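# Rehang a hose onto the empty hooks on the opposite wall

## Task

Take the hose off the hooks it hangs on now and hang it on both of the empty hooks on the wall across from them. At the end it must rest on those hooks by itself, motionless and not touching the floor, with the grippers open and the robot moved away. The robot must not tip over or be left leaning; if the hose only stays up because the robot is holding or propping it, the goal is not met.

## Robot and tools

Robot: a Rainbow Robotics RB-Y1. It has a wheeled base (two drive wheels and two rear casters, 0.66 m long and 0.58 m wide, front edge 0.10 m ahead of the wheel axle), a folding torso (leg with ankle, knee and hip), a head, and two 7-joint arms, each with a parallel gripper.

Frames: the base frame has its origin on the floor midway between the drive wheels, with x forward, y left and z up. Reported chest, left_hand and right_hand poses are in this frame. A hand point sits midway between its finger pads; the fingers point along the hand's -z and close along its x. The printed hand positions can be off, especially at long reach. base_odometry is the base frame as it stood at scene start. It counts wheel turns only, so slip shows up as motion. Heading runs from -3.142 to 3.142, positive to the left.

execute_actions(actions, cameras): actions is a list with exactly one action, or empty to just get state and images. An action may hold:
- base: one command, given as an offset from where the base last reported itself. {"translate_m": d} drives straight, in metres, -3 to 3, forward positive. {"rotate_rad": d} turns in place, -3.2 to 3.2, left (CCW from above) positive. The base cannot move sideways. A move that would take over 8.667 s is refused.
- joints: one dictionary keyed by joint name, covering both arms, torso and head. Each value is an absolute target in radians, and gripper values are in metres.
- speeds: optional caps, translate_m 0.05 to 0.4 m/s, rotate_rad 0.1 to 1.509 rad/s.
- min_time_s: 0.1 to 8, the minimum duration of each arm and head motion in that action.
All motions start together. Any joint you leave out may keep driving toward its previous target. An unknown key or an out-of-range value rejects the whole call, and nothing moves. cameras can be head_camera, left_wrist_camera, right_wrist_camera or all; leaving it out or passing null gives all, and [] gives none. The pictures line lists the returned images in order.

Joint ranges (completion tolerance ±0.02, grippers ±0.004):
- torso_squat_rad 0 to 1.2 (lowers the level chest).
- torso_shift_rad -0.3 to 0.6 (hips forward).
- torso_pitch_rad -0.2 to 1.4 (forward bow).
- torso_yaw_rad -1.5 to 1.5 (positive left).
- Shoulder_pitch -2.356 to 2.356; 0 is hanging, and negative raises the arm forward and up.
- left_shoulder_roll 0 to 3.141; right_shoulder_roll -3.141 to 0. Both lift outward.
- Shoulder_yaw -2.094 to 2.094.
- Elbow -2.617 to 0.01 (negative bends).
- Forearm_roll -3.141 to 3.141.
- Wrist_pitch -1.57 to 1.919 (negative tips the hand forward).
- Hand_roll -2.705 to 2.705.
- Gripper_m 0 to 0.1, the opening between the pads.
- head_pan_rad -0.523 to 0.523; head_tilt_rad -0.35 to 1.57 (positive looks down).
Combined torso limits: squat+shift<=1.52; squat-shift+pitch<=1.57; shift+0.5pitch-0.4squat<=0.7; shift+0.3pitch-0.5squat<=0.39. Breaking one leaves the torso off_target.

Top speeds: arm joints 1 rad/s (wrist joints 1.5), head 1.5, squat and pitch 0.3, shift 0.15, yaw 0.6, grippers 0.1 m/s. No action runs longer than 15 s.

Other tools:
- wait(seconds 0 to 10) lets time pass and returns state and images.
- zoom_image(camera, region [x0,y0,x1,y1], at most 504x504 px) enlarges part of the latest image.
- read_manual gives licence text only.
- finished_scene(scene 1 or 2) ends the scene for good and reports success.

Results: joint_positions, hand and chest poses, base_odometry, and motor temperatures (per arm, in joint order). base_status and joint_status use these words:
- done.
- off_target: stopped short and may still push.
- limit_stop_at_<name>.
- limit_stop_at_own_body: the self-collision guard stopped it; move the arm or torso apart.
- contact_stop: hit something hard.
- time_out: took more than 1.5x the expected time +1 s; for the torso 2.5x +1 s; at most 14 s.
- stopped_with_arm: the torso halted because an arm hit something.
A contact_stop or time_out on one member halts its whole group (torso, left arm or right arm), which then holds in place. To recover, back off the arm first, then the torso, each in its own action. Special case: if both hands hold one object and the torso contact-stops immediately with nothing in the way, command all arm joints to their current readings, then repeat the torso command.
"joint command not followed", with a cause line, means an arm-collision check blocked that arm's targets; its gripper command still runs. The blocked targets may be retried later. on_its_own reports uncommanded parts; "held at" shows a target, not a position. If a call reports a stop, any later calls in the same reply are skipped.

Cautions:
- To grip, command an opening at least 0.005 m smaller than the object; off_target is then expected.
- Never let the arms strike or press each other, fingers included; a hard press ends the run.
- The base does not stop at obstacles, and a bent leg can stick out past the front edge; a pushing leg can slide the robot back without odometry noticing.
- Each arm is rated 3 kg. Weight held far forward can tip the robot.
- Joint torque reaching its load limit (shoulders 63, elbow 32.4, wrist joints 22.5 N m) freezes the robot for 10 s.
- Motors warn at 65 °C and brake at 80 °C (OVER-TEMPERATURE FAULT, limit_stop_at_motor_heat); resend targets afterwards.
- Avoid drops, slams and hard pushes.
- Shorter robot motion time and less arm effort are better.

Camera calibration (K, distortion, T_world_to_cam in the base frame) is given for head_camera (896x504), left_wrist_camera and right_wrist_camera (644x364). Expect small errors.

Each tool is called after "Request:" in YAML: its name, and indented under it one key for each argument.

## Session

I'll start by looking at the current state and images.

Request:
execute_actions:
  actions: []

Scene clock: 0.00 s.
Motor temperatures (°C, as the motors report them): left_arm=[28 27 28 33 34 40 35] | right_arm=[29 27 30 28 34 37 31]
base_odometry: x=+0.000 y=+0.000 heading=+0.000 (m, m, rad; odometry frame)
base_status: not commanded
joint_positions: torso_squat_rad=+0.350 torso_shift_rad=+0.001 torso_pitch_rad=+0.001 torso_yaw_rad=+0.001 left_shoulder_pitch_rad=+0.034 left_shoulder_roll_rad=+0.019 left_shoulder_yaw_rad=-0.040 left_elbow_rad=-0.248 left_forearm_roll_rad=-0.018 left_wrist_pitch_rad=+0.012 left_hand_roll_rad=+0.004 left_gripper_m=+0.101 right_shoulder_pitch_rad=+0.028 right_shoulder_roll_rad=-0.007 right_shoulder_yaw_rad=+0.011 right_elbow_rad=-0.261 right_forearm_roll_rad=+0.038 right_wrist_pitch_rad=-0.056 right_hand_roll_rad=-0.006 right_gripper_m=+0.100 head_pan_rad=+0.000 head_tilt_rad=+0.399
joint_status: not commanded
chest: x=-0.2270 y=-0.0002 z=+1.2475 quat_wxyz=(+1.000, +0.000, +0.001, +0.000) (m; base frame)
left_hand: x=-0.1345 y=+0.2312 z=+0.5682 quat_wxyz=(+0.995, +0.008, -0.101, -0.021) (m; base frame)
right_hand: x=-0.1082 y=-0.2248 z=+0.5736 quat_wxyz=(+0.989, -0.005, -0.144, +0.017) (m; base frame)
pictures: head_camera, left_wrist_camera, right_wrist_camera
Images, in order (width x height): head_camera 896x504, left_wrist_camera 644x364, right_wrist_camera 644x364.

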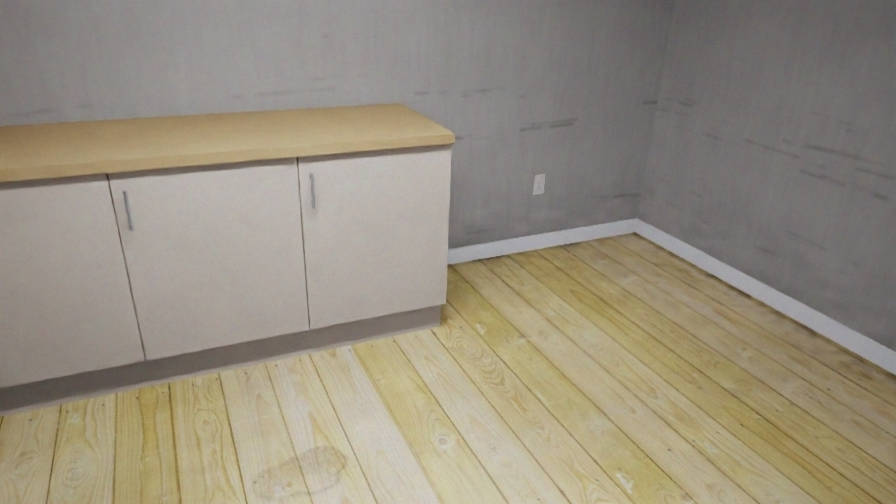

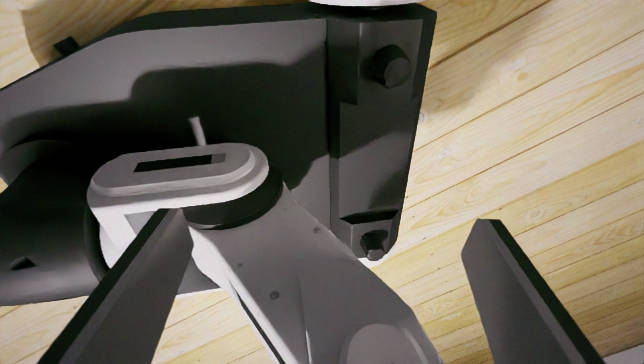

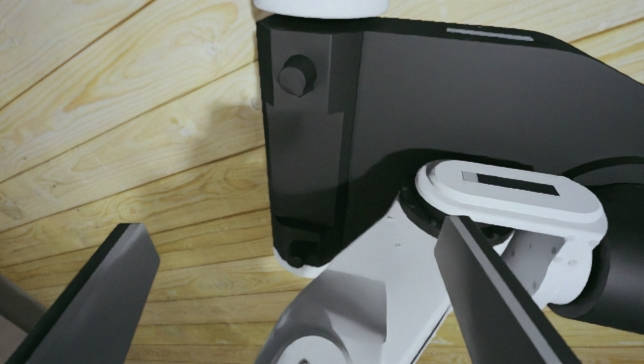

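Request:
execute_actions:
  actions:
    - {"joints": {"head_pan_rad": -0.52, "head_tilt_rad": 0.2}}
  cameras: ["head_camera"]

Request:
execute_actions:
  actions:
    - {"joints": {"head_pan_rad": 0.52, "head_tilt_rad": 0.2}}
  cameras: ["head_camera"]

Scene clock: 1.57 s.
Motor temperatures (°C, as the motors report them): left_arm=[28 27 28 33 34 40 35] | right_arm=[29 27 30 28 34 37 31]
base_odometry: x=+0.000 y=+0.000 heading=+0.000 (m, m, rad; odometry frame)
base_status: not commanded
joint_positions: torso_squat_rad=+0.350 torso_shift_rad=+0.001 torso_pitch_rad=+0.001 torso_yaw_rad=+0.001 left_shoulder_pitch_rad=+0.034 left_shoulder_roll_rad=+0.019 left_shoulder_yaw_rad=-0.040 left_elbow_rad=-0.248 left_forearm_roll_rad=-0.018 left_wrist_pitch_rad=+0.012 left_hand_roll_rad=+0.004 left_gripper_m=+0.101 right_shoulder_pitch_rad=+0.028 right_shoulder_roll_rad=-0.007 right_shoulder_yaw_rad=+0.011 right_elbow_rad=-0.261 right_forearm_roll_rad=+0.038 right_wrist_pitch_rad=-0.056 right_hand_roll_rad=-0.006 right_gripper_m=+0.100 head_pan_rad=-0.520 head_tilt_rad=+0.200
joint_status: all done
chest: x=-0.2270 y=-0.0002 z=+1.2475 quat_wxyz=(+1.000, +0.000, +0.001, +0.000) (m; base frame)
left_hand: x=-0.1345 y=+0.2312 z=+0.5682 quat_wxyz=(+0.995, +0.008, -0.101, -0.021) (m; base frame)
right_hand: x=-0.1082 y=-0.2248 z=+0.5736 quat_wxyz=(+0.989, -0.005, -0.144, +0.017) (m; base frame)
pictures: head_camera
camera_calibration (this result's frames):
head_camera: T_world_to_cam=[[-0.471437, -0.88107, 0.0382478, -0.153075], [-0.221371, 0.0762459, -0.972204, 1.42031], [0.853664, -0.4668, -0.230989, 0.452733], [0, 0, 0, 1]] pos_world=[-0.144231, -0.031827, 1.49126]
Images, in order (width x height): head_camera 896x504.

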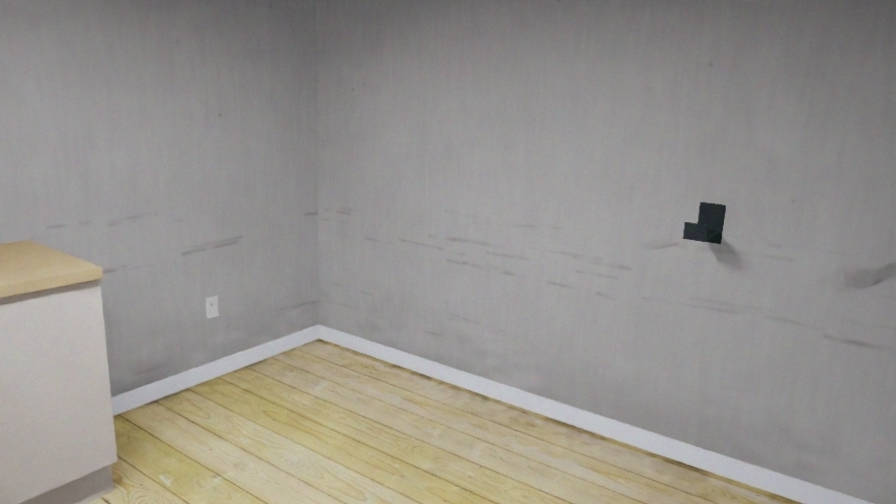

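Scene clock: 2.93 s.
Motor temperatures (°C, as the motors report them): left_arm=[28 27 28 33 34 40 35] | right_arm=[29 27 30 28 34 37 31]
base_odometry: x=+0.000 y=+0.000 heading=+0.000 (m, m, rad; odometry frame)
base_status: not commanded
joint_positions: torso_squat_rad=+0.350 torso_shift_rad=+0.001 torso_pitch_rad=+0.001 torso_yaw_rad=+0.001 left_shoulder_pitch_rad=+0.034 left_shoulder_roll_rad=+0.019 left_shoulder_yaw_rad=-0.040 left_elbow_rad=-0.248 left_forearm_roll_rad=-0.018 left_wrist_pitch_rad=+0.012 left_hand_roll_rad=+0.004 left_gripper_m=+0.101 right_shoulder_pitch_rad=+0.028 right_shoulder_roll_rad=-0.007 right_shoulder_yaw_rad=+0.011 right_elbow_rad=-0.261 right_forearm_roll_rad=+0.038 right_wrist_pitch_rad=-0.056 right_hand_roll_rad=-0.006 right_gripper_m=+0.100 head_pan_rad=+0.520 head_tilt_rad=+0.200
joint_status: all done
chest: x=-0.2270 y=-0.0002 z=+1.2475 quat_wxyz=(+1.000, +0.000, +0.001, +0.000) (m; base frame)
left_hand: x=-0.1345 y=+0.2312 z=+0.5682 quat_wxyz=(+0.995, +0.008, -0.101, -0.021) (m; base frame)
right_hand: x=-0.1082 y=-0.2248 z=+0.5736 quat_wxyz=(+0.989, -0.005, -0.144, +0.017) (m; base frame)
pictures: head_camera
camera_calibration (this result's frames):
head_camera: T_world_to_cam=[[0.521093, -0.85269, 0.0371797, 0.0516839], [-0.178279, -0.151343, -0.972272, 1.42918], [0.834673, 0.500016, -0.23088, 0.448904], [0, 0, 0, 1]] pos_world=[-0.146827, 0.0359081, 1.49127]
Images, in order (width x height): head_camera 896x504.

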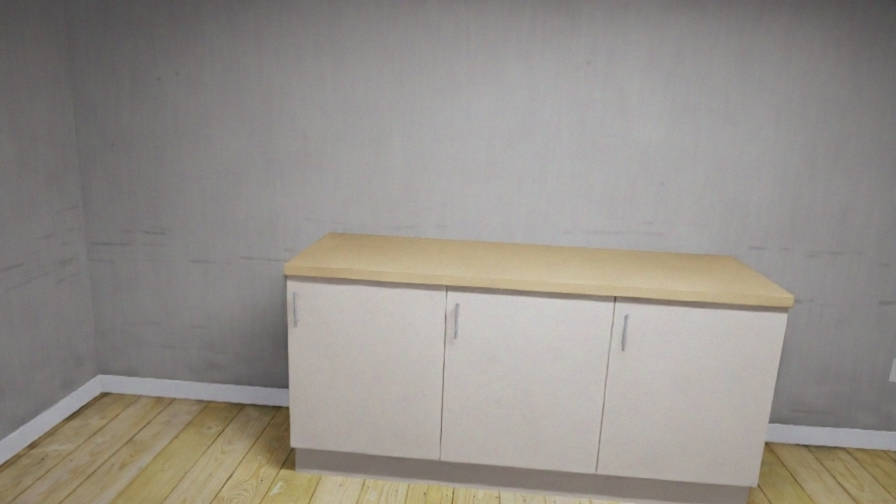

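Request:
execute_actions:
  actions:
    - {"joints": {"head_pan_rad": -0.52, "head_tilt_rad": 0.25, "torso_yaw_rad": -0.55, "left_shoulder_roll_rad": 0.3, "right_shoulder_roll_rad": -0.3}}
  cameras: ["head_camera"]

Scene clock: 8.40 s.
Motor temperatures (°C, as the motors report them): left_arm=[28 27 28 33 34 40 35] | right_arm=[29 27 30 28 34 37 31]
base_odometry: x=+0.000 y=+0.000 heading=+0.000 (m, m, rad; odometry frame)
base_status: not commanded
joint_positions: torso_squat_rad=+0.350 torso_shift_rad=+0.001 torso_pitch_rad=+0.001 torso_yaw_rad=-0.550 left_shoulder_pitch_rad=+0.034 left_shoulder_roll_rad=+0.300 left_shoulder_yaw_rad=-0.040 left_elbow_rad=-0.248 left_forearm_roll_rad=-0.018 left_wrist_pitch_rad=+0.012 left_hand_roll_rad=+0.004 left_gripper_m=+0.101 right_shoulder_pitch_rad=+0.028 right_shoulder_roll_rad=-0.300 right_shoulder_yaw_rad=+0.011 right_elbow_rad=-0.261 right_forearm_roll_rad=+0.038 right_wrist_pitch_rad=-0.056 right_hand_roll_rad=-0.006 right_gripper_m=+0.100 head_pan_rad=-0.520 head_tilt_rad=+0.250
joint_status: all done
chest: x=-0.2270 y=-0.0002 z=+1.2475 quat_wxyz=(+0.962, +0.000, +0.001, -0.272) (m; base frame)
left_hand: x=+0.0809 y=+0.3272 z=+0.6004 quat_wxyz=(+0.936, +0.115, -0.132, -0.306) (m; base frame)
right_hand: x=-0.3577 y=-0.4380 z=+0.6069 quat_wxyz=(+0.953, -0.181, -0.093, -0.225) (m; base frame)
pictures: head_camera
camera_calibration (this result's frames):
head_camera: T_world_to_cam=[[-0.861887, -0.50573, 0.0372579, -0.24012], [-0.172081, 0.222573, -0.959609, 1.41421], [0.47701, -0.833486, -0.278859, 0.436779], [0, 0, 0, 1]] pos_world=[-0.171946, -0.0721513, 1.48784]
Images, in order (width x height): head_camera 896x504.

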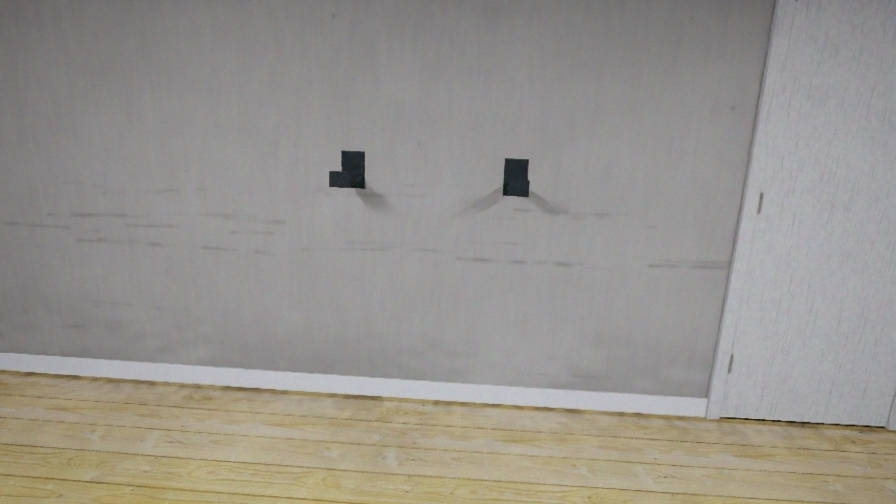

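Request:
zoom_image:
  camera: "head_camera"
  region: [310, 130, 560, 230]

Region (310, 130, 560, 230) of head_camera's 896x504 image, scaled by 2.016, with more detail than that image has; it fills the top 202 rows of this view, and the rest is white.

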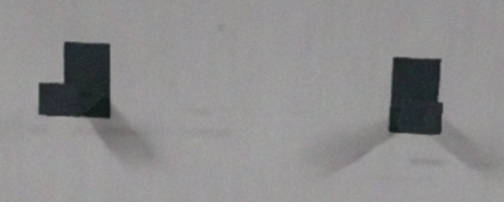

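Request:
execute_actions:
  actions:
    - {"base": {"rotate_rad": 2.04}, "joints": {"head_pan_rad": 0.0, "head_tilt_rad": 0.3, "torso_yaw_rad": 0.0, "left_shoulder_roll_rad": 0.1, "right_shoulder_roll_rad": -0.1}, "min_time_s": 3}
  cameras: ["head_camera"]

Scene clock: 14.70 s.
Motor temperatures (°C, as the motors report them): left_arm=[28 27 28 33 34 40 35] | right_arm=[29 27 30 28 34 37 31]
base_odometry: x=+0.000 y=+0.000 heading=+2.040 (m, m, rad; odometry frame)
base_status: done
joint_positions: torso_squat_rad=+0.350 torso_shift_rad=+0.001 torso_pitch_rad=+0.001 torso_yaw_rad=+0.000 left_shoulder_pitch_rad=+0.034 left_shoulder_roll_rad=+0.100 left_shoulder_yaw_rad=-0.040 left_elbow_rad=-0.248 left_forearm_roll_rad=-0.018 left_wrist_pitch_rad=+0.012 left_hand_roll_rad=+0.004 left_gripper_m=+0.101 right_shoulder_pitch_rad=+0.028 right_shoulder_roll_rad=-0.100 right_shoulder_yaw_rad=+0.011 right_elbow_rad=-0.261 right_forearm_roll_rad=+0.038 right_wrist_pitch_rad=-0.056 right_hand_roll_rad=-0.006 right_gripper_m=+0.100 head_pan_rad=+0.000 head_tilt_rad=+0.300
joint_status: all done
chest: x=-0.2270 y=-0.0002 z=+1.2475 quat_wxyz=(+1.000, +0.000, +0.001, +0.000) (m; base frame)
left_hand: x=-0.1350 y=+0.2920 z=+0.5715 quat_wxyz=(+0.993, +0.048, -0.100, -0.027) (m; base frame)
right_hand: x=-0.1089 y=-0.2946 z=+0.5772 quat_wxyz=(+0.988, -0.050, -0.143, +0.025) (m; base frame)
pictures: head_camera
camera_calibration (this result's frames):
head_camera: T_world_to_cam=[[0.0315286, -0.9989, 0.0346981, -0.0450227], [-0.32585, -0.0430912, -0.944439, 1.35868], [0.944896, 0.0184705, -0.32685, 0.610352], [0, 0, 0, 1]] pos_world=[-0.132574, 0.00230031, 1.48424]
Images, in order (width x height): head_camera 896x504.

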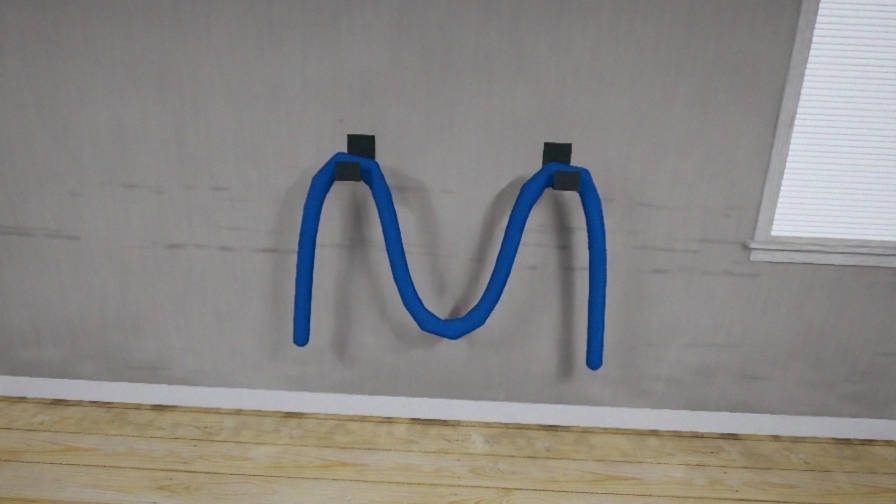

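Request:
zoom_image:
  camera: "head_camera"
  region: [280, 120, 630, 385]

Request:
zoom_image:
  camera: "head_camera"
  region: [290, 120, 420, 230]

Request:
zoom_image:
  camera: "head_camera"
  region: [500, 125, 630, 235]

Region (280, 120, 630, 385) of head_camera's 896x504 image, scaled by 1.440, with more detail than that image has; it fills the top 382 rows of this view, and the rest is white.

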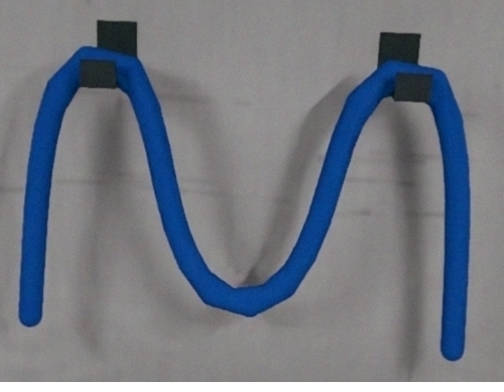

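Region (290, 120, 420, 230) of head_camera's 896x504 image, scaled by 3.877, with more detail than that image has; it fills the top 426 rows of this view, and the rest is white.

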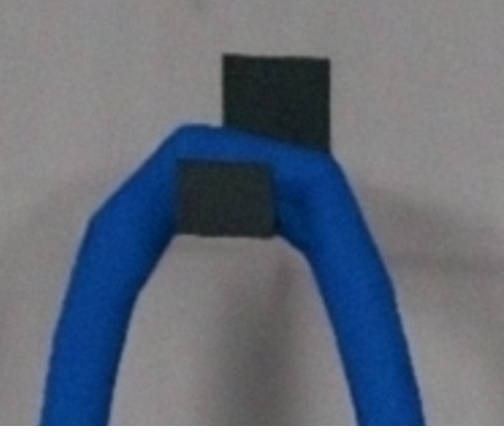

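Region (500, 125, 630, 235) of head_camera's 896x504 image, scaled by 3.877, with more detail than that image has; it fills the top 426 rows of this view, and the rest is white.

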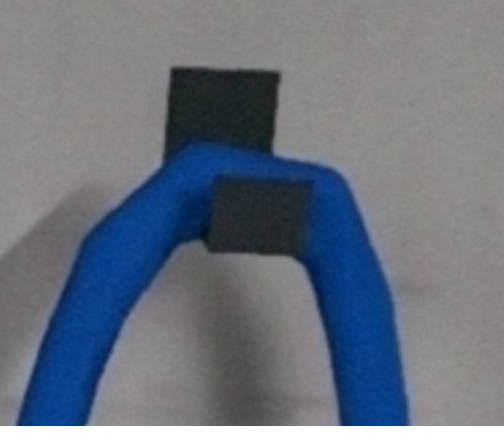

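Request:
execute_actions:
  actions:
    - {"base": {"translate_m": 1.1}, "joints": {"head_tilt_rad": 0.5, "torso_squat_rad": 0.1}}
  cameras: ["head_camera"]

Scene clock: 27.47 s.
Motor temperatures (°C, as the motors report them): left_arm=[28 27 28 33 34 40 35] | right_arm=[29 27 30 28 34 37 31]
base_odometry: x=-0.498 y=+0.981 heading=+2.040 (m, m, rad; odometry frame)
base_status: done
joint_positions: torso_squat_rad=+0.100 torso_shift_rad=+0.001 torso_pitch_rad=+0.001 torso_yaw_rad=+0.000 left_shoulder_pitch_rad=+0.034 left_shoulder_roll_rad=+0.100 left_shoulder_yaw_rad=-0.040 left_elbow_rad=-0.248 left_forearm_roll_rad=-0.018 left_wrist_pitch_rad=+0.012 left_hand_roll_rad=+0.004 left_gripper_m=+0.101 right_shoulder_pitch_rad=+0.028 right_shoulder_roll_rad=-0.100 right_shoulder_yaw_rad=+0.011 right_elbow_rad=-0.261 right_forearm_roll_rad=+0.038 right_wrist_pitch_rad=-0.056 right_hand_roll_rad=-0.006 right_gripper_m=+0.100 head_pan_rad=+0.000 head_tilt_rad=+0.500
joint_status: all done
chest: x=-0.2269 y=-0.0002 z=+1.2864 quat_wxyz=(+1.000, +0.000, +0.001, +0.000) (m; base frame)
left_hand: x=-0.1349 y=+0.2920 z=+0.6104 quat_wxyz=(+0.993, +0.048, -0.100, -0.027) (m; base frame)
right_hand: x=-0.1088 y=-0.2946 z=+0.6161 quat_wxyz=(+0.988, -0.050, -0.143, +0.025) (m; base frame)
pictures: head_camera
camera_calibration (this result's frames):
head_camera: T_world_to_cam=[[0.0378216, -0.9989, 0.0277217, -0.0347327], [-0.507144, -0.0430907, -0.860784, 1.23404], [0.861031, 0.0184973, -0.508216, 0.875338], [0, 0, 0, 1]] pos_world=[-0.126544, 0.00228983, 1.50806]
Images, in order (width x height): head_camera 896x504.

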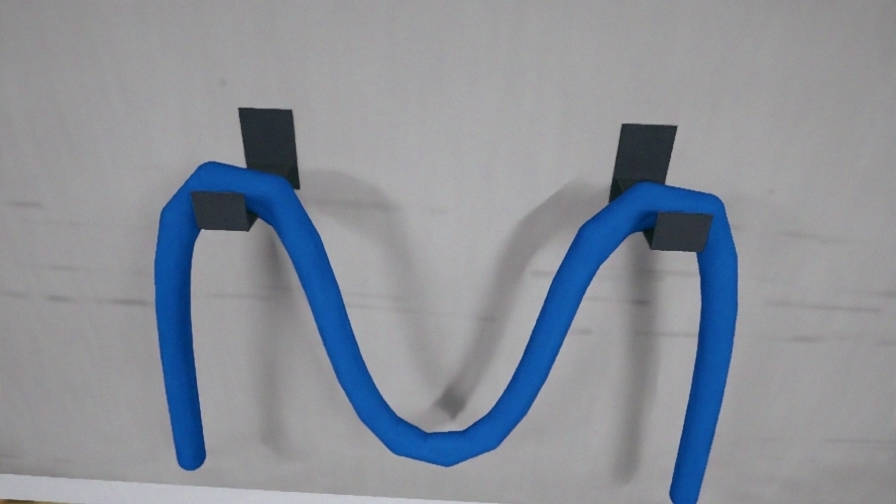

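Request:
zoom_image:
  camera: "head_camera"
  region: [140, 95, 340, 275]

Request:
zoom_image:
  camera: "head_camera"
  region: [560, 110, 760, 290]

Region (140, 95, 340, 275) of head_camera's 896x504 image, scaled by 2.520, with more detail than that image has; it fills the top 454 rows of this view, and the rest is white.

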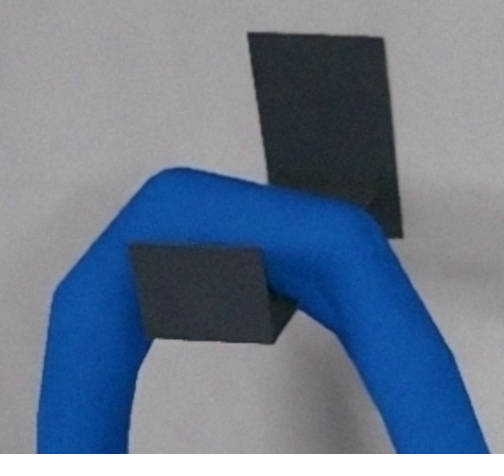

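Region (560, 110, 760, 290) of head_camera's 896x504 image, scaled by 2.520, with more detail than that image has; it fills the top 454 rows of this view, and the rest is white.

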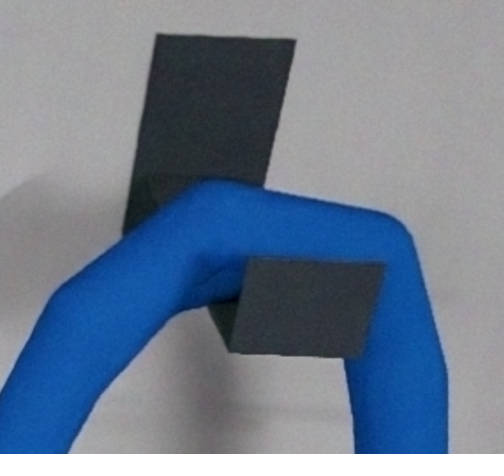

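Request:
execute_actions:
  actions:
    - {"base": {"translate_m": 0.3}, "joints": {"head_tilt_rad": 0.55, "left_shoulder_pitch_rad": -1.465, "left_shoulder_roll_rad": 0.574, "left_shoulder_yaw_rad": 0.364, "left_elbow_rad": -0.30, "left_forearm_roll_rad": 0.0, "left_wrist_pitch_rad": 1.85, "left_hand_roll_rad": -0.247, "right_shoulder_pitch_rad": -1.465, "right_shoulder_roll_rad": -0.574, "right_shoulder_yaw_rad": -0.364, "right_elbow_rad": -0.30, "right_forearm_roll_rad": 0.0, "right_wrist_pitch_rad": 1.85, "right_hand_roll_rad": 0.247}, "min_time_s": 1.8}

Scene clock: 45.13 s.
Motor temperatures (°C, as the motors report them): left_arm=[28 27 28 33 34 40 35] | right_arm=[29 27 30 28 34 37 31]
base_odometry: x=-0.634 y=+1.248 heading=+2.041 (m, m, rad; odometry frame)
base_status: done
joint_positions: torso_squat_rad=+0.100 torso_shift_rad=+0.001 torso_pitch_rad=+0.001 torso_yaw_rad=+0.000 left_shoulder_pitch_rad=-1.465 left_shoulder_roll_rad=+0.574 left_shoulder_yaw_rad=+0.363 left_elbow_rad=-0.300 left_forearm_roll_rad=+0.000 left_wrist_pitch_rad=+1.850 left_hand_roll_rad=-0.247 left_gripper_m=+0.101 right_shoulder_pitch_rad=-1.465 right_shoulder_roll_rad=-0.574 right_shoulder_yaw_rad=-0.364 right_elbow_rad=-0.300 right_forearm_roll_rad=+0.000 right_wrist_pitch_rad=+1.850 right_hand_roll_rad=+0.247 right_gripper_m=+0.100 head_pan_rad=+0.000 head_tilt_rad=+0.550
joint_status: all done
chest: x=-0.2269 y=-0.0002 z=+1.2864 quat_wxyz=(+1.000, +0.000, +0.001, +0.000) (m; base frame)
left_hand: x=+0.2882 y=+0.3499 z=+1.2017 quat_wxyz=(+1.000, +0.000, +0.000, +0.000) (m; base frame)
right_hand: x=+0.2882 y=-0.3503 z=+1.2015 quat_wxyz=(+1.000, +0.000, +0.000, +0.000) (m; base frame)
pictures: head_camera, left_wrist_camera, right_wrist_camera
camera_calibration (this result's frames):
head_camera: T_world_to_cam=[[0.0391669, -0.9989, 0.0258012, -0.0315983], [-0.549497, -0.0430976, -0.834384, 1.18612], [0.834577, 0.0185025, -0.55058, 0.932917], [0, 0, 0, 1]] pos_world=[-0.125585, 0.00229398, 1.50414]
left_wrist_camera: T_world_to_cam=[[0.999489, 0.0246613, -0.0203433, -0.268657], [0.0319635, -0.782896, 0.621332, -0.446213], [-0.000603802, -0.621664, -0.783284, 1.2445], [0, 0, 0, 1]] pos_world=[0.283533, 0.430948, 1.24658]
right_wrist_camera: T_world_to_cam=[[-0.997314, -0.00237067, 0.0732002, 0.195217], [0.042944, 0.790699, 0.610697, -0.429139], [-0.0593271, 0.6122, -0.788474, 1.25712], [0, 0, 0, 1]] pos_world=[0.287703, -0.429828, 1.23899]
Images, in order (width x height): head_camera 896x504, left_wrist_camera 644x364, right_wrist_camera 644x364.

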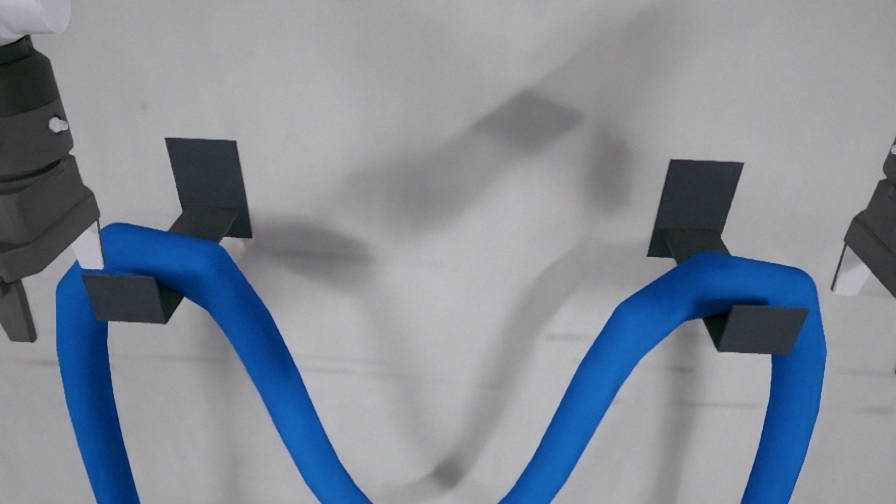

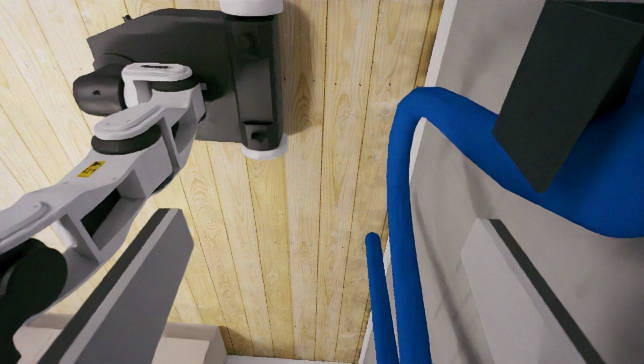

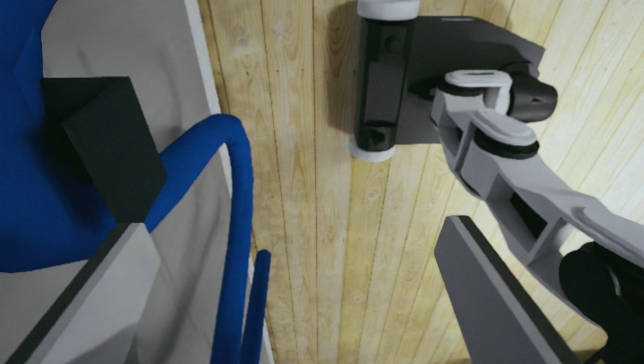

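Request:
zoom_image:
  camera: "left_wrist_camera"
  region: [404, 0, 644, 240]

Request:
zoom_image:
  camera: "right_wrist_camera"
  region: [0, 30, 240, 270]

Region (404, 0, 644, 240) of left_wrist_camera's 644x364 image, scaled by 2.100, with more detail than that image has.

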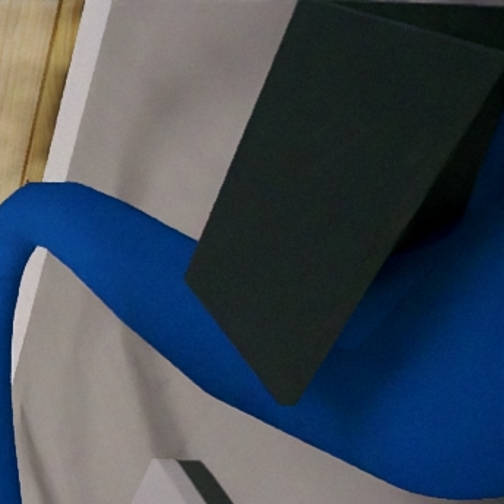

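Region (0, 30, 240, 270) of right_wrist_camera's 644x364 image, scaled by 2.100, with more detail than that image has.

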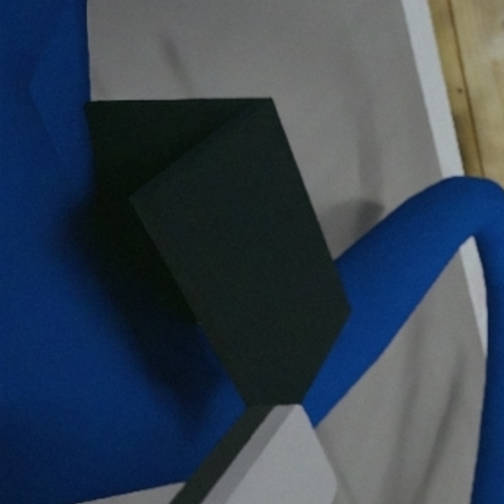

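Request:
execute_actions:
  actions:
    - {"base": {"translate_m": 0.175}, "joints": {"head_tilt_rad": 0.7, "left_shoulder_pitch_rad": -1.505, "right_shoulder_pitch_rad": -1.476, "right_shoulder_roll_rad": -0.546, "right_shoulder_yaw_rad": -0.361, "right_hand_roll_rad": 0.217, "left_gripper_m": 0.092, "right_gripper_m": 0.092, "torso_squat_rad": 0.25}}

Scene clock: 51.30 s.
Motor temperatures (°C, as the motors report them): left_arm=[28 27 28 34 34 40 35] | right_arm=[30 27 30 28 34 37 31]
base_odometry: x=-0.713 y=+1.405 heading=+2.041 (m, m, rad; odometry frame)
base_status: done
joint_positions: torso_squat_rad=+0.250 torso_shift_rad=+0.001 torso_pitch_rad=+0.001 torso_yaw_rad=+0.000 left_shoulder_pitch_rad=-1.505 left_shoulder_roll_rad=+0.574 left_shoulder_yaw_rad=+0.364 left_elbow_rad=-0.300 left_forearm_roll_rad=+0.000 left_wrist_pitch_rad=+1.850 left_hand_roll_rad=-0.247 left_gripper_m=+0.092 right_shoulder_pitch_rad=-1.476 right_shoulder_roll_rad=-0.546 right_shoulder_yaw_rad=-0.361 right_elbow_rad=-0.300 right_forearm_roll_rad=+0.000 right_wrist_pitch_rad=+1.850 right_hand_roll_rad=+0.217 right_gripper_m=+0.092 head_pan_rad=+0.000 head_tilt_rad=+0.700
joint_status: all done
chest: x=-0.2269 y=-0.0002 z=+1.2682 quat_wxyz=(+1.000, +0.000, +0.001, +0.000) (m; base frame)
left_hand: x=+0.2957 y=+0.3428 z=+1.2028 quat_wxyz=(+1.000, +0.000, -0.018, -0.007) (m; base frame)
right_hand: x=+0.2918 y=-0.3348 z=+1.1831 quat_wxyz=(+1.000, +0.000, +0.000, +0.000) (m; base frame)
pictures: head_camera, left_wrist_camera, right_wrist_camera
camera_calibration (this result's frames):
head_camera: T_world_to_cam=[[0.0426106, -0.998899, 0.0196496, -0.0213766], [-0.668057, -0.0431107, -0.74286, 1.01225], [0.742889, 0.0185266, -0.669158, 1.07818], [0, 0, 0, 1]] pos_world=[-0.123818, 0.00231075, 1.47386]
left_wrist_camera: T_world_to_cam=[[0.999797, 0.0109751, 0.0168731, -0.316132], [-0.00190063, -0.783051, 0.621954, -0.443358], [0.0200385, -0.62186, -0.782872, 1.2344], [0, 0, 0, 1]] pos_world=[0.29049, 0.423919, 1.24746]
right_wrist_camera: T_world_to_cam=[[-0.997305, -0.00229263, 0.0733293, 0.200081], [0.0430958, 0.790583, 0.610836, -0.430559], [-0.0593733, 0.61235, -0.788354, 1.23337], [0, 0, 0, 1]] pos_world=[0.291327, -0.414406, 1.22066]
Images, in order (width x height): head_camera 896x504, left_wrist_camera 644x364, right_wrist_camera 644x364.

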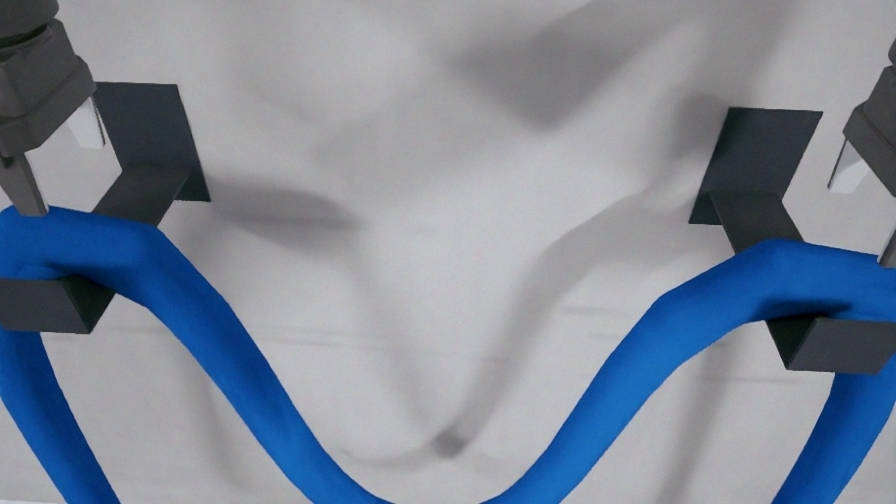

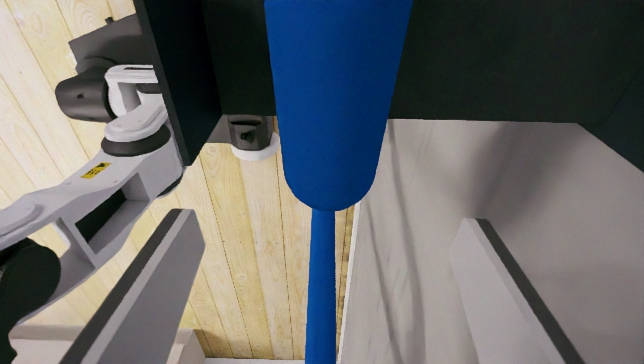

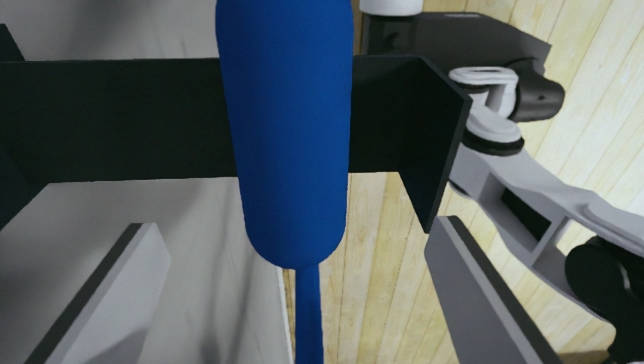

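Request:
execute_actions:
  actions:
    - {"joints": {"left_shoulder_pitch_rad": -1.492, "torso_squat_rad": 0.54, "torso_shift_rad": 0.007, "head_tilt_rad": 0.62}}

Scene clock: 58.00 s.
Motor temperatures (°C, as the motors report them): left_arm=[29 27 28 34 34 40 35] | right_arm=[30 27 30 28 34 37 31]
base_odometry: x=-0.713 y=+1.405 heading=+2.041 (m, m, rad; odometry frame)
base_status: not commanded
joint_positions: torso_squat_rad=+0.540 torso_shift_rad=+0.007 torso_pitch_rad=+0.001 torso_yaw_rad=+0.000 left_shoulder_pitch_rad=-1.492 left_shoulder_roll_rad=+0.574 left_shoulder_yaw_rad=+0.364 left_elbow_rad=-0.300 left_forearm_roll_rad=+0.000 left_wrist_pitch_rad=+1.850 left_hand_roll_rad=-0.247 left_gripper_m=+0.092 right_shoulder_pitch_rad=-1.476 right_shoulder_roll_rad=-0.546 right_shoulder_yaw_rad=-0.361 right_elbow_rad=-0.300 right_forearm_roll_rad=+0.000 right_wrist_pitch_rad=+1.850 right_hand_roll_rad=+0.217 right_gripper_m=+0.092 head_pan_rad=+0.000 head_tilt_rad=+0.620
joint_status: all done
chest: x=-0.2235 y=-0.0002 z=+1.1903 quat_wxyz=(+1.000, +0.000, +0.001, +0.000) (m; base frame)
left_hand: x=+0.2968 y=+0.3451 z=+1.1187 quat_wxyz=(+1.000, +0.000, -0.012, -0.004) (m; base frame)
right_hand: x=+0.2952 y=-0.3348 z=+1.1053 quat_wxyz=(+1.000, +0.000, +0.000, +0.000) (m; base frame)
pictures: head_camera, left_wrist_camera, right_wrist_camera
camera_calibration (this result's frames):
head_camera: T_world_to_cam=[[0.0408938, -0.998899, 0.0229998, -0.0249684], [-0.606561, -0.0431108, -0.793868, 1.03998], [0.793985, 0.0185135, -0.607656, 0.94834], [0, 0, 0, 1]] pos_world=[-0.121135, 0.00233641, 1.40245]
left_wrist_camera: T_world_to_cam=[[0.99987, 0.0153664, 0.00484143, -0.303885], [0.00902239, -0.783024, 0.621926, -0.392454], [0.0133477, -0.621802, -0.783061, 1.17214], [0, 0, 0, 1]] pos_world=[0.291741, 0.42621, 1.16341]
right_wrist_camera: T_world_to_cam=[[-0.997312, -0.00229254, 0.0732406, 0.209296], [0.0430413, 0.790586, 0.610836, -0.383184], [-0.0593034, 0.612347, -0.788362, 1.17221], [0, 0, 0, 1]] pos_world=[0.294743, -0.414381, 1.14286]
Images, in order (width x height): head_camera 896x504, left_wrist_camera 644x364, right_wrist_camera 644x364.

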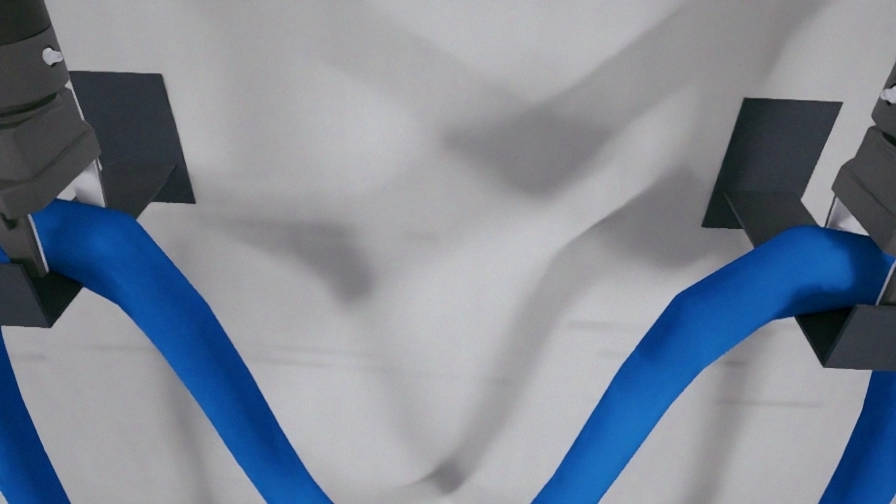

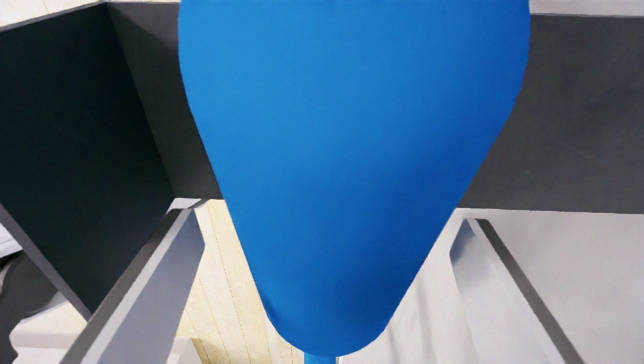

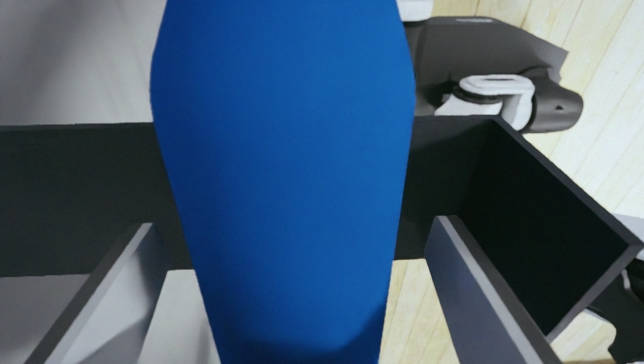

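Request:
execute_actions:
  actions:
    - {"joints": {"torso_squat_rad": 0.592, "torso_shift_rad": 0.012, "left_gripper_m": 0.082, "right_gripper_m": 0.082}}
  cameras: []

Request:
execute_actions:
  actions:
    - {"joints": {"left_gripper_m": 0.04, "right_gripper_m": 0.04}}

Scene clock: 62.73 s.
Motor temperatures (°C, as the motors report them): left_arm=[29 27 28 34 34 40 35] | right_arm=[31 27 30 28 34 37 31]
base_odometry: x=-0.713 y=+1.405 heading=+2.041 (m, m, rad; odometry frame)
base_status: not commanded
joint_positions: torso_squat_rad=+0.592 torso_shift_rad=+0.012 torso_pitch_rad=+0.001 torso_yaw_rad=+0.000 left_shoulder_pitch_rad=-1.492 left_shoulder_roll_rad=+0.574 left_shoulder_yaw_rad=+0.364 left_elbow_rad=-0.300 left_forearm_roll_rad=+0.000 left_wrist_pitch_rad=+1.850 left_hand_roll_rad=-0.247 left_gripper_m=+0.082 right_shoulder_pitch_rad=-1.477 right_shoulder_roll_rad=-0.546 right_shoulder_yaw_rad=-0.361 right_elbow_rad=-0.300 right_forearm_roll_rad=+0.000 right_wrist_pitch_rad=+1.850 right_hand_roll_rad=+0.217 right_gripper_m=+0.082 head_pan_rad=+0.000 head_tilt_rad=+0.620
joint_status: all done
chest: x=-0.2208 y=-0.0002 z=+1.1708 quat_wxyz=(+1.000, +0.000, +0.000, +0.000) (m; base frame)
left_hand: x=+0.2994 y=+0.3451 z=+1.0992 quat_wxyz=(+1.000, +0.000, -0.013, -0.004) (m; base frame)
right_hand: x=+0.2981 y=-0.3347 z=+1.0866 quat_wxyz=(+1.000, +0.000, +0.000, +0.000) (m; base frame)
pictures: none
No camera images: the call's "cameras" was empty. Leave "cameras" out to get every camera's image.

Scene clock: 63.63 s.
Motor temperatures (°C, as the motors report them): left_arm=[29 27 28 34 34 40 35] | right_arm=[31 27 30 28 34 37 31]
base_odometry: x=-0.713 y=+1.405 heading=+2.041 (m, m, rad; odometry frame)
base_status: not commanded
joint_positions: torso_squat_rad=+0.592 torso_shift_rad=+0.012 torso_pitch_rad=+0.001 torso_yaw_rad=+0.000 left_shoulder_pitch_rad=-1.492 left_shoulder_roll_rad=+0.574 left_shoulder_yaw_rad=+0.364 left_elbow_rad=-0.300 left_forearm_roll_rad=+0.000 left_wrist_pitch_rad=+1.850 left_hand_roll_rad=-0.247 left_gripper_m=+0.060 right_shoulder_pitch_rad=-1.477 right_shoulder_roll_rad=-0.546 right_shoulder_yaw_rad=-0.361 right_elbow_rad=-0.300 right_forearm_roll_rad=+0.000 right_wrist_pitch_rad=+1.850 right_hand_roll_rad=+0.217 right_gripper_m=+0.059 head_pan_rad=+0.000 head_tilt_rad=+0.620
joint_status: left_gripper_m off_target (ended at +0.060, target +0.040); right_gripper_m off_target (ended at +0.059, target +0.040)
chest: x=-0.2209 y=-0.0002 z=+1.1708 quat_wxyz=(+1.000, +0.000, +0.000, +0.000) (m; base frame)
left_hand: x=+0.2994 y=+0.3451 z=+1.0992 quat_wxyz=(+1.000, +0.000, -0.013, -0.004) (m; base frame)
right_hand: x=+0.2981 y=-0.3347 z=+1.0866 quat_wxyz=(+1.000, +0.000, +0.000, +0.000) (m; base frame)
pictures: head_camera, left_wrist_camera, right_wrist_camera
camera_calibration (this result's frames):
head_camera: T_world_to_cam=[[0.0408796, -0.998898, 0.0230772, -0.0246873], [-0.60631, -0.0431579, -0.794056, 1.02631], [0.794177, 0.0184687, -0.607406, 0.93414], [0, 0, 0, 1]] pos_world=[-0.118598, 0.00238102, 1.38292]
left_wrist_camera: T_world_to_cam=[[0.999869, 0.0153693, 0.00507121, -0.306655], [0.00888074, -0.782976, 0.621988, -0.380414], [0.0135302, -0.621862, -0.78301, 1.15682], [0, 0, 0, 1]] pos_world=[0.294341, 0.426239, 1.14397]
right_wrist_camera: T_world_to_cam=[[-0.997426, -0.00256109, 0.0716599, 0.215199], [0.0418518, 0.790687, 0.610788, -0.371529], [-0.0582249, 0.612215, -0.788544, 1.15733], [0, 0, 0, 1]] pos_world=[0.297579, -0.414218, 1.12411]
Images, in order (width x height): head_camera 896x504, left_wrist_camera 644x364, right_wrist_camera 644x364.

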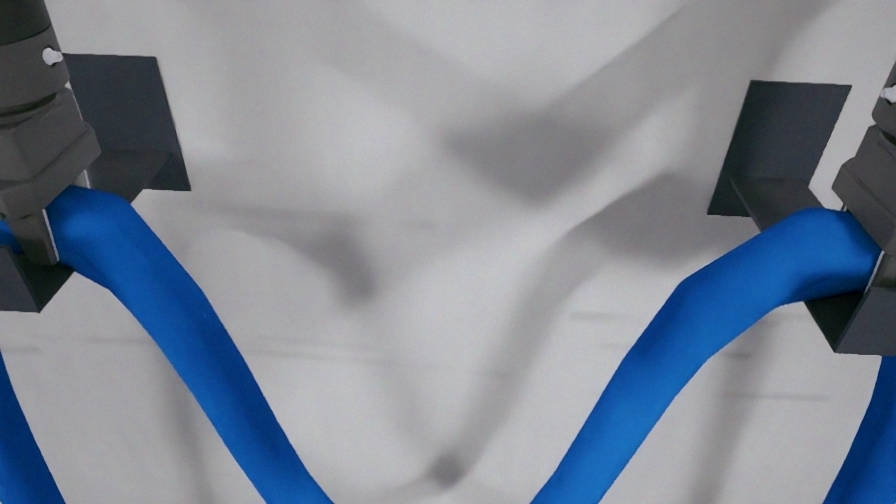

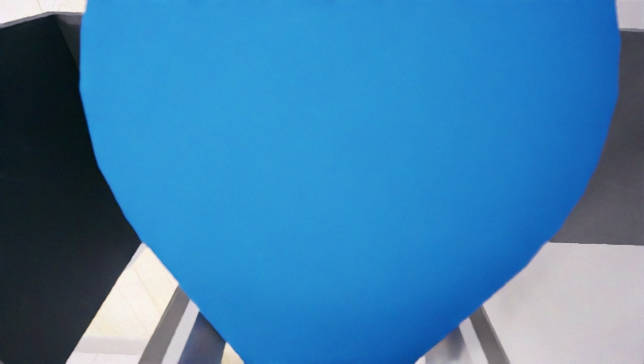

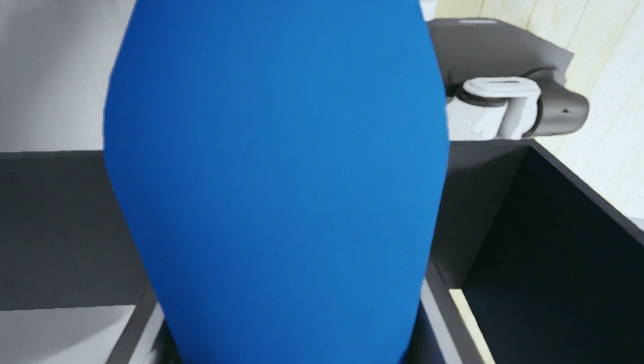

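Request:
execute_actions:
  actions:
    - {"joints": {"torso_squat_rad": 0.22, "head_tilt_rad": 0.75}}

Scene clock: 66.40 s.
Motor temperatures (°C, as the motors report them): left_arm=[29 27 28 34 34 40 35] | right_arm=[31 27 30 29 34 37 31]
base_odometry: x=-0.713 y=+1.405 heading=+2.041 (m, m, rad; odometry frame)
base_status: not commanded
joint_positions: torso_squat_rad=+0.220 torso_shift_rad=+0.012 torso_pitch_rad=+0.002 torso_yaw_rad=+0.000 left_shoulder_pitch_rad=-1.491 left_shoulder_roll_rad=+0.574 left_shoulder_yaw_rad=+0.364 left_elbow_rad=-0.300 left_forearm_roll_rad=+0.000 left_wrist_pitch_rad=+1.850 left_hand_roll_rad=-0.247 left_gripper_m=+0.060 right_shoulder_pitch_rad=-1.475 right_shoulder_roll_rad=-0.546 right_shoulder_yaw_rad=-0.361 right_elbow_rad=-0.300 right_forearm_roll_rad=+0.000 right_wrist_pitch_rad=+1.850 right_hand_roll_rad=+0.217 right_gripper_m=+0.059 head_pan_rad=+0.000 head_tilt_rad=+0.750
joint_status: all done
chest: x=-0.2191 y=-0.0002 z=+1.2730 quat_wxyz=(+1.000, +0.000, +0.001, +0.000) (m; base frame)
left_hand: x=+0.3009 y=+0.3452 z=+1.2006 quat_wxyz=(+1.000, +0.000, -0.012, -0.004) (m; base frame)
right_hand: x=+0.2992 y=-0.3348 z=+1.1872 quat_wxyz=(+1.000, +0.000, +0.001, +0.000) (m; base frame)
pictures: head_camera, left_wrist_camera, right_wrist_camera
camera_calibration (this result's frames):
head_camera: T_world_to_cam=[[0.0435517, -0.998897, 0.0175429, -0.0184691], [-0.704712, -0.0431625, -0.70818, 0.962774], [0.708156, 0.0184797, -0.705814, 1.12276], [0, 0, 0, 1]] pos_world=[-0.115805, 0.00235877, 1.4746]
left_wrist_camera: T_world_to_cam=[[0.999875, 0.015477, 0.00317267, -0.306404], [0.0101448, -0.782909, 0.622054, -0.443925], [0.0121115, -0.621944, -0.782968, 1.23655], [0, 0, 0, 1]] pos_world=[0.295893, 0.426257, 1.2453]
right_wrist_camera: T_world_to_cam=[[-0.997176, -0.00227904, 0.0750676, 0.205128], [0.0441766, 0.790529, 0.610829, -0.433749], [-0.0607353, 0.61242, -0.788196, 1.23726], [0, 0, 0, 1]] pos_world=[0.298856, -0.414366, 1.22475]
Images, in order (width x height): head_camera 896x504, left_wrist_camera 644x364, right_wrist_camera 644x364.

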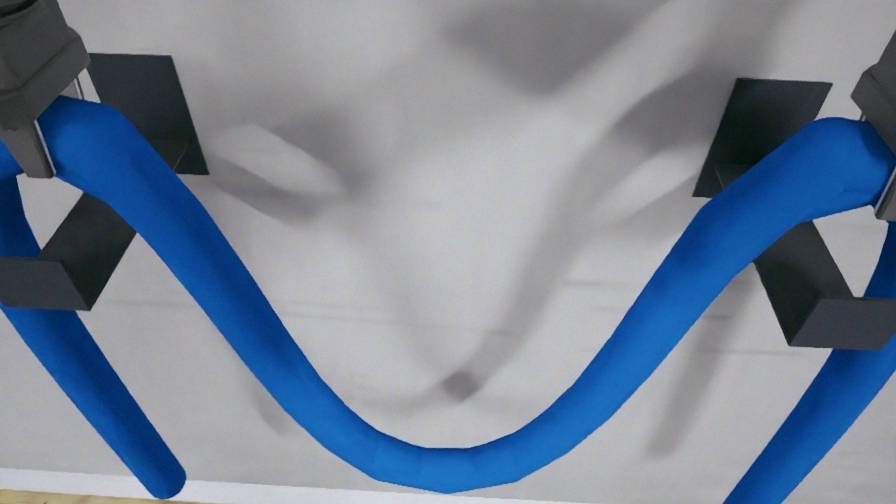

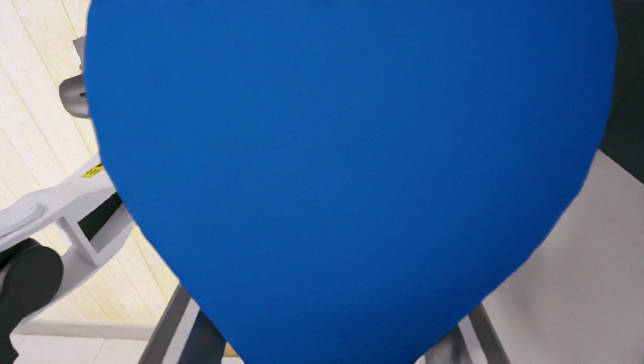

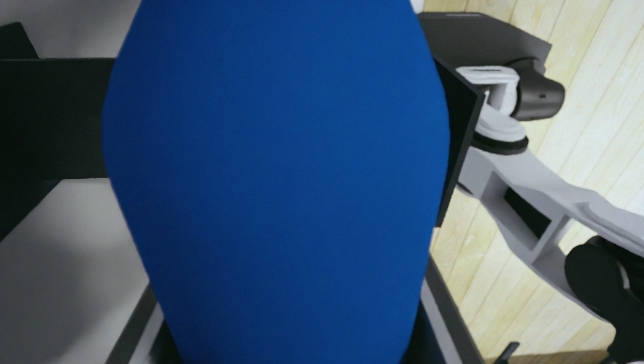

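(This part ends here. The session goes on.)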